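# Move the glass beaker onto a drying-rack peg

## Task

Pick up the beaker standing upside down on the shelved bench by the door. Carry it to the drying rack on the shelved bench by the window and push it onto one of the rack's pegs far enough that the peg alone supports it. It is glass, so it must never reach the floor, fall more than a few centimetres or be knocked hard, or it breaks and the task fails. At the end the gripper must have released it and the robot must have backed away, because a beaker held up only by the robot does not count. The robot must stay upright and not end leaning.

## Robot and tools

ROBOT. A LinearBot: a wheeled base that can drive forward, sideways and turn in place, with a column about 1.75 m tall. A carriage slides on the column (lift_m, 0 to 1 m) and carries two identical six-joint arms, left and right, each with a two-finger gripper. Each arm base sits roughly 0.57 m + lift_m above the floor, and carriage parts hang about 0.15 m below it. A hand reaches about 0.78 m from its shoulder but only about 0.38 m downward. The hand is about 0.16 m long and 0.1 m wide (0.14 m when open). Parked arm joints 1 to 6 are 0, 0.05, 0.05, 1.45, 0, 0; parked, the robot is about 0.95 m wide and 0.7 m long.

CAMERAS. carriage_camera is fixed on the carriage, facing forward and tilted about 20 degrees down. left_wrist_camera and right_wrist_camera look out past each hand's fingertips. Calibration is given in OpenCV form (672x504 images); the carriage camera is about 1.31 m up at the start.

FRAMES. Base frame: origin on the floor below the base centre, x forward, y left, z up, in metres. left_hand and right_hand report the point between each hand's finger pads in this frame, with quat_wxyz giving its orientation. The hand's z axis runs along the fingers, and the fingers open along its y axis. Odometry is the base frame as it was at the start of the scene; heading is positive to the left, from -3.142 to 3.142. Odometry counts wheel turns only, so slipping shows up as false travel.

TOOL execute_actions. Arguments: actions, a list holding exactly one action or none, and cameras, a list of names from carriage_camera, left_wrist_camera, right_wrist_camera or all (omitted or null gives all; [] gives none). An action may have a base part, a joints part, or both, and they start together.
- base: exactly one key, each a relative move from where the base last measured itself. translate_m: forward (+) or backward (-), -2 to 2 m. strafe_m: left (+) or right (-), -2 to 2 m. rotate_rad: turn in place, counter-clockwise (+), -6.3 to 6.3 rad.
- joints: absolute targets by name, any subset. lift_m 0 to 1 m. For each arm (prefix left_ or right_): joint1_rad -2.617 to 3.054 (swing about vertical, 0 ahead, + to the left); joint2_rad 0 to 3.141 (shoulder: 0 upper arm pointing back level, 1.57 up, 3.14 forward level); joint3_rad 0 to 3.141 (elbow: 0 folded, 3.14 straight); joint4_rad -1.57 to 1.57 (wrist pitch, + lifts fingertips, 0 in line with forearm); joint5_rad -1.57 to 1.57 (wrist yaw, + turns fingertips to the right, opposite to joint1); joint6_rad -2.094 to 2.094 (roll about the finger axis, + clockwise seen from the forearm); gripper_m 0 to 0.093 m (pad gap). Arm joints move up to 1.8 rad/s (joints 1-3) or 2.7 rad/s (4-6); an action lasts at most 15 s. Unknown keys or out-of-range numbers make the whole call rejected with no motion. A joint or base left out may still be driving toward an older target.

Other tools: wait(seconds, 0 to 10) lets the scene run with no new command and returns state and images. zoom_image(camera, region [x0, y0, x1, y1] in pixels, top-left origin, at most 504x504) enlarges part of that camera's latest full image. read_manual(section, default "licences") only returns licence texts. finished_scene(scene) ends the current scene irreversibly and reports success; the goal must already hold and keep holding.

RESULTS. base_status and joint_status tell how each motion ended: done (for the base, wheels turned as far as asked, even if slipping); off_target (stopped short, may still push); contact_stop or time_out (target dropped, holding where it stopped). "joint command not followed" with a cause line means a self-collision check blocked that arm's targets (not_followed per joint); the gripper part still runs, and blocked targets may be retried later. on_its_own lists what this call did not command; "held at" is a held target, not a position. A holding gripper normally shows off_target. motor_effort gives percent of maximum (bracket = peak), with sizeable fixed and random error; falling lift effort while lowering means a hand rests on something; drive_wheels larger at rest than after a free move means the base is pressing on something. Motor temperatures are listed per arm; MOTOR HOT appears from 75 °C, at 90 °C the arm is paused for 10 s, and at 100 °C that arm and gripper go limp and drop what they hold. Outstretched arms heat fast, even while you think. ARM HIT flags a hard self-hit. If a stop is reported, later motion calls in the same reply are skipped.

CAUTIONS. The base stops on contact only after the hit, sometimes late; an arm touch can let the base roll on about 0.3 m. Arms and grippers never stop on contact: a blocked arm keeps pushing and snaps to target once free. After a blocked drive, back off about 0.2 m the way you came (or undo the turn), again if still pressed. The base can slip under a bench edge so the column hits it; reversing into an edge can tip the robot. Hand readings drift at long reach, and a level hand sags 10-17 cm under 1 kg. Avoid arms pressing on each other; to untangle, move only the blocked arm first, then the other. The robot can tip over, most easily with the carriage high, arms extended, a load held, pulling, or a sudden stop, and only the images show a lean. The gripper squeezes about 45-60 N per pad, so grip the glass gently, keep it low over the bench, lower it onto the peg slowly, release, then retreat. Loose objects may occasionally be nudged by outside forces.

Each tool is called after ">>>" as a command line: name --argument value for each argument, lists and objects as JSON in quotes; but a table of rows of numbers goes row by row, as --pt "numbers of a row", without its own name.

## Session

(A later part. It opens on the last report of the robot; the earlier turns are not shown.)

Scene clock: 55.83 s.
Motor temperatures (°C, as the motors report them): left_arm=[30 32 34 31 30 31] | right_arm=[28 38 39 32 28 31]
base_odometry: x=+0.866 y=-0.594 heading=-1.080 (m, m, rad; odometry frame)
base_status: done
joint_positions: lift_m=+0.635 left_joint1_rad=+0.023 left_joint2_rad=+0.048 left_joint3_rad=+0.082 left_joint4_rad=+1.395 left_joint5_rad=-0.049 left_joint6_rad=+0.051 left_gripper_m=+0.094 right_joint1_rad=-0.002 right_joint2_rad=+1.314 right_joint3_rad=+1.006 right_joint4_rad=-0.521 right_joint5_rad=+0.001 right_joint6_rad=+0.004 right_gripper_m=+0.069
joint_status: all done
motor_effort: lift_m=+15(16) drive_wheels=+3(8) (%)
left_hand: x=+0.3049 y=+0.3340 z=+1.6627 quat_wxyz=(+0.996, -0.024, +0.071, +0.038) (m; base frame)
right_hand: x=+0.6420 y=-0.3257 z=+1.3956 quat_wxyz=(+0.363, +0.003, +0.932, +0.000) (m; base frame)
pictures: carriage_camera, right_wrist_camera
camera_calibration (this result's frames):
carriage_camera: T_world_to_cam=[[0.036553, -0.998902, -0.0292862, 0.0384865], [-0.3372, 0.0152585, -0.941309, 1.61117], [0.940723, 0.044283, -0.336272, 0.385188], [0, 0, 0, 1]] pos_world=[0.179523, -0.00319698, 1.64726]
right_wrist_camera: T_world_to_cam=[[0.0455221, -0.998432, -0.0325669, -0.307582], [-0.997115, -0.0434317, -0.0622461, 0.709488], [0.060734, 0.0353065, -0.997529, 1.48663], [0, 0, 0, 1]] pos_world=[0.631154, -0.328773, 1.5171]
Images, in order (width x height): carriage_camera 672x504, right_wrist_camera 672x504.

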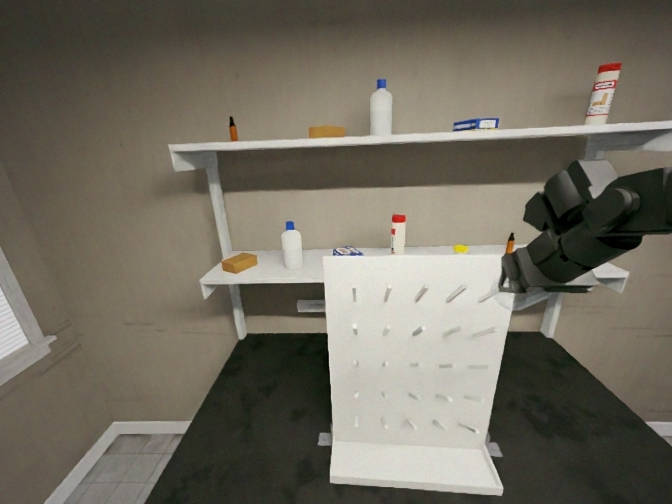

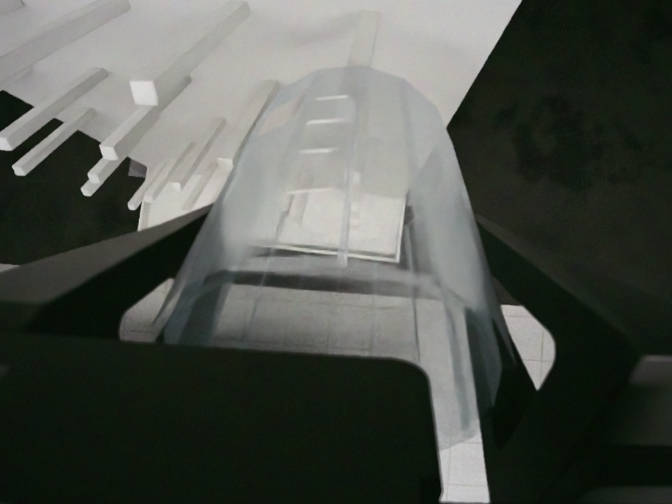

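>>> execute_actions --actions '[{"base":{"translate_m":0.022},"joints":{"lift_m":0.611}}]' --cameras '["right_wrist_camera"]'

>>> execute_actions --actions '[{"base":{"translate_m":0.02},"joints":{"lift_m":0.589}}]' --cameras '["carriage_camera","right_wrist_camera"]'

Scene clock: 58.20 s.
Motor temperatures (°C, as the motors report them): left_arm=[30 32 34 31 30 31] | right_arm=[28 38 40 33 28 31]
base_odometry: x=+0.876 y=-0.614 heading=-1.080 (m, m, rad; odometry frame)
base_status: done
joint_positions: lift_m=+0.611 left_joint1_rad=+0.023 left_joint2_rad=+0.048 left_joint3_rad=+0.082 left_joint4_rad=+1.396 left_joint5_rad=-0.049 left_joint6_rad=+0.051 left_gripper_m=+0.094 right_joint1_rad=-0.002 right_joint2_rad=+1.314 right_joint3_rad=+1.006 right_joint4_rad=-0.519 right_joint5_rad=+0.001 right_joint6_rad=+0.004 right_gripper_m=+0.069
joint_status: all done
motor_effort: lift_m=+15(16) drive_wheels=-2(9) (%)
left_hand: x=+0.3047 y=+0.3340 z=+1.6387 quat_wxyz=(+0.996, -0.024, +0.071, +0.038) (m; base frame)
right_hand: x=+0.6423 y=-0.3257 z=+1.3718 quat_wxyz=(+0.363, +0.003, +0.932, +0.000) (m; base frame)
pictures: right_wrist_camera
camera_calibration (this result's frames):
right_wrist_camera: T_world_to_cam=[[0.0458296, -0.998411, -0.032774, -0.308209], [-0.997008, -0.0436715, -0.0637802, 0.710247], [0.0622476, 0.035599, -0.997426, 1.46193], [0, 0, 0, 1]] pos_world=[0.631246, -0.328745, 1.49336]
Images, in order (width x height): right_wrist_camera 672x504.

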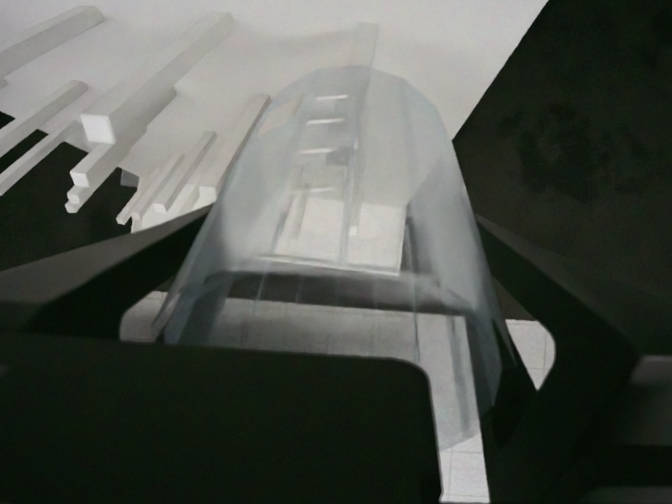

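Scene clock: 59.07 s.
Motor temperatures (°C, as the motors report them): left_arm=[30 32 34 31 30 31] | right_arm=[28 38 40 33 28 31]
base_odometry: x=+0.885 y=-0.631 heading=-1.081 (m, m, rad; odometry frame)
base_status: done
joint_positions: lift_m=+0.589 left_joint1_rad=+0.023 left_joint2_rad=+0.048 left_joint3_rad=+0.082 left_joint4_rad=+1.396 left_joint5_rad=-0.049 left_joint6_rad=+0.051 left_gripper_m=+0.094 right_joint1_rad=-0.002 right_joint2_rad=+1.314 right_joint3_rad=+1.006 right_joint4_rad=-0.517 right_joint5_rad=+0.001 right_joint6_rad=+0.004 right_gripper_m=+0.069
joint_status: all done
motor_effort: lift_m=+15(15) drive_wheels=-2(9) (%)
left_hand: x=+0.3047 y=+0.3340 z=+1.6167 quat_wxyz=(+0.996, -0.024, +0.071, +0.038) (m; base frame)
right_hand: x=+0.6427 y=-0.3257 z=+1.3502 quat_wxyz=(+0.364, +0.003, +0.931, +0.000) (m; base frame)
pictures: carriage_camera, right_wrist_camera
camera_calibration (this result's frames):
carriage_camera: T_world_to_cam=[[0.036553, -0.998902, -0.0292862, 0.0371383], [-0.3372, 0.0152585, -0.941309, 1.56783], [0.940723, 0.044283, -0.336272, 0.369708], [0, 0, 0, 1]] pos_world=[0.179523, -0.00319698, 1.60123]
right_wrist_camera: T_world_to_cam=[[0.0459045, -0.998412, -0.0326636, -0.309137], [-0.996859, -0.0436719, -0.0660618, 0.712262], [0.0645304, 0.0355936, -0.997281, 1.43861], [0, 0, 0, 1]] pos_world=[0.631381, -0.328745, 1.47166]
Images, in order (width x height): carriage_camera 672x504, right_wrist_camera 672x504.

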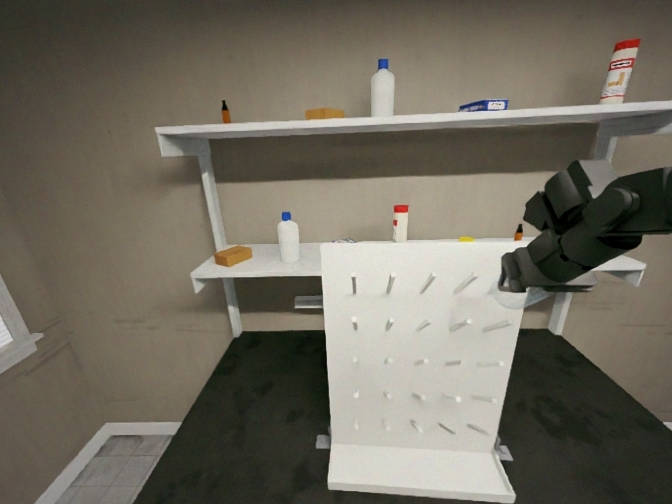

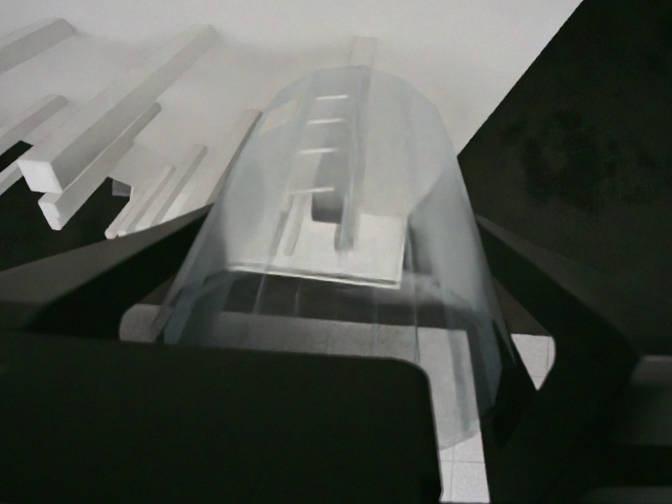

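>>> execute_actions --actions '[{"base":{"translate_m":0.014},"joints":{"lift_m":0.566}}]' --cameras '["right_wrist_camera"]'

>>> execute_actions --actions '[{"joints":{"right_gripper_m":0.09}}]' --cameras '["carriage_camera","right_wrist_camera"]'

Scene clock: 60.47 s.
Motor temperatures (°C, as the motors report them): left_arm=[30 32 34 31 30 31] | right_arm=[28 38 40 33 28 31]
base_odometry: x=+0.891 y=-0.644 heading=-1.081 (m, m, rad; odometry frame)
base_status: done
joint_positions: lift_m=+0.566 left_joint1_rad=+0.023 left_joint2_rad=+0.048 left_joint3_rad=+0.082 left_joint4_rad=+1.396 left_joint5_rad=-0.049 left_joint6_rad=+0.051 left_gripper_m=+0.094 right_joint1_rad=-0.002 right_joint2_rad=+1.313 right_joint3_rad=+1.006 right_joint4_rad=-0.510 right_joint5_rad=+0.000 right_joint6_rad=+0.004 right_gripper_m=+0.069
joint_status: all done
motor_effort: lift_m=+15(15) drive_wheels=+2(10) (%)
left_hand: x=+0.3047 y=+0.3340 z=+1.5937 quat_wxyz=(+0.996, -0.024, +0.071, +0.038) (m; base frame)
right_hand: x=+0.6440 y=-0.3256 z=+1.3287 quat_wxyz=(+0.368, +0.003, +0.930, +0.000) (m; base frame)
pictures: right_wrist_camera
camera_calibration (this result's frames):
right_wrist_camera: T_world_to_cam=[[0.0464254, -0.998391, -0.0325536, -0.310308], [-0.996287, -0.0439128, -0.0740574, 0.722279], [0.0725087, 0.0358708, -0.996723, 1.41134], [0, 0, 0, 1]] pos_world=[0.631668, -0.328717, 1.4501]
Images, in order (width x height): right_wrist_camera 672x504.

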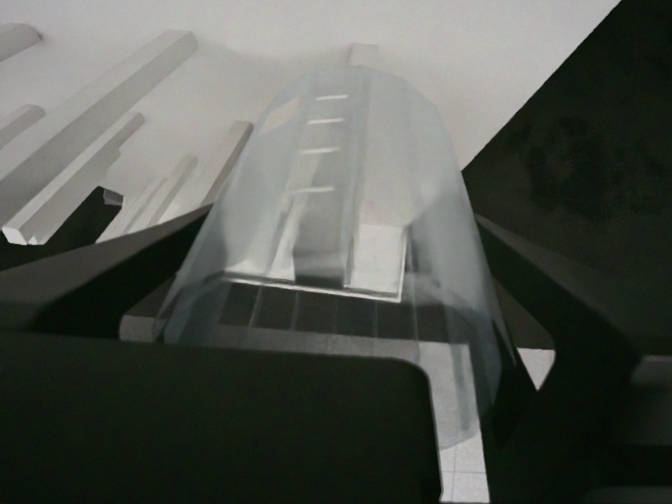

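Scene clock: 61.00 s.
Motor temperatures (°C, as the motors report them): left_arm=[30 32 34 31 30 31] | right_arm=[28 38 40 33 28 31]
base_odometry: x=+0.891 y=-0.644 heading=-1.081 (m, m, rad; odometry frame)
base_status: not commanded
joint_positions: lift_m=+0.566 left_joint1_rad=+0.023 left_joint2_rad=+0.048 left_joint3_rad=+0.082 left_joint4_rad=+1.396 left_joint5_rad=-0.049 left_joint6_rad=+0.051 left_gripper_m=+0.094 right_joint1_rad=-0.002 right_joint2_rad=+1.313 right_joint3_rad=+1.006 right_joint4_rad=-0.510 right_joint5_rad=+0.000 right_joint6_rad=+0.004 right_gripper_m=+0.090
joint_status: all done
motor_effort: lift_m=+15(15) drive_wheels=-1(3) (%)
left_hand: x=+0.3047 y=+0.3340 z=+1.5937 quat_wxyz=(+0.996, -0.024, +0.071, +0.038) (m; base frame)
right_hand: x=+0.6440 y=-0.3256 z=+1.3287 quat_wxyz=(+0.368, +0.003, +0.930, +0.000) (m; base frame)
pictures: carriage_camera, right_wrist_camera
camera_calibration (this result's frames):
carriage_camera: T_world_to_cam=[[0.036553, -0.998902, -0.0292862, 0.0364664], [-0.3372, 0.0152585, -0.941309, 1.54624], [0.940723, 0.044283, -0.336272, 0.361993], [0, 0, 0, 1]] pos_world=[0.179523, -0.00319698, 1.57828]
right_wrist_camera: T_world_to_cam=[[0.0464254, -0.998391, -0.0325536, -0.310308], [-0.996287, -0.0439128, -0.0740574, 0.722279], [0.0725087, 0.0358708, -0.996723, 1.41134], [0, 0, 0, 1]] pos_world=[0.631668, -0.328717, 1.4501]
Images, in order (width x height): carriage_camera 672x504, right_wrist_camera 672x504.

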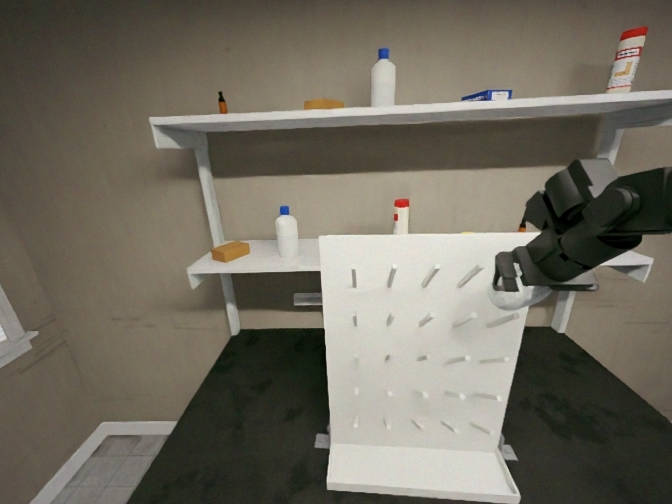

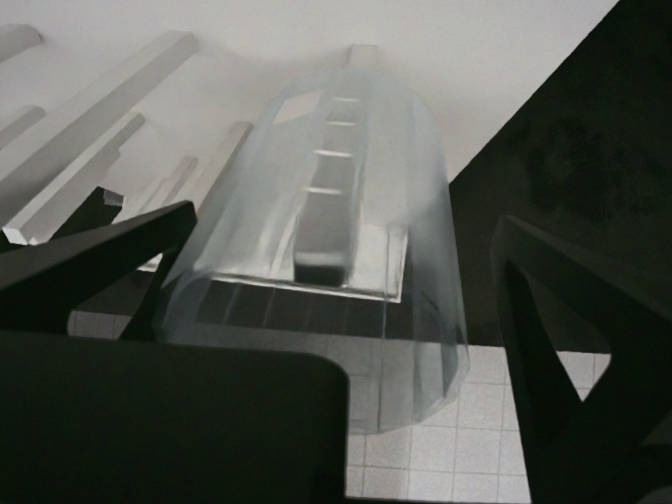

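>>> execute_actions --actions '[{"base":{"translate_m":-0.3},"joints":{"lift_m":0.6}}]' --cameras '["carriage_camera"]'

Scene clock: 64.40 s.
Motor temperatures (°C, as the motors report them): left_arm=[30 32 34 31 30 31] | right_arm=[28 38 40 33 28 31]
base_odometry: x=+0.750 y=-0.379 heading=-1.081 (m, m, rad; odometry frame)
base_status: done
joint_positions: lift_m=+0.600 left_joint1_rad=+0.023 left_joint2_rad=+0.048 left_joint3_rad=+0.082 left_joint4_rad=+1.396 left_joint5_rad=-0.049 left_joint6_rad=+0.051 left_gripper_m=+0.094 right_joint1_rad=-0.002 right_joint2_rad=+1.311 right_joint3_rad=+1.006 right_joint4_rad=-0.502 right_joint5_rad=+0.000 right_joint6_rad=+0.004 right_gripper_m=+0.090
joint_status: all done
motor_effort: lift_m=+20(23) drive_wheels=+1(11) (%)
left_hand: x=+0.3047 y=+0.3340 z=+1.6271 quat_wxyz=(+0.996, -0.024, +0.071, +0.038) (m; base frame)
right_hand: x=+0.6453 y=-0.3256 z=+1.3641 quat_wxyz=(+0.373, +0.003, +0.928, +0.000) (m; base frame)
pictures: carriage_camera
camera_calibration (this result's frames):
carriage_camera: T_world_to_cam=[[0.036553, -0.998902, -0.0292862, 0.0374434], [-0.3372, 0.0152585, -0.941309, 1.57764], [0.940723, 0.044283, -0.336272, 0.373211], [0, 0, 0, 1]] pos_world=[0.179523, -0.00319698, 1.61164]
Images, in order (width x height): carriage_camera 672x504.

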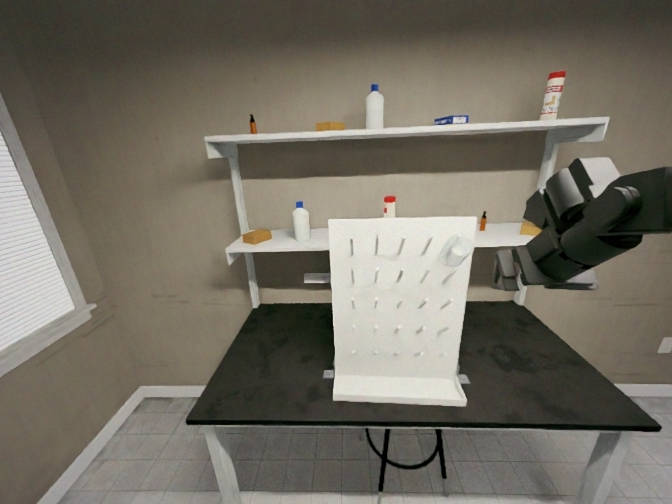

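>>> finished_scene --scene 1

The scene is finished: the task was done.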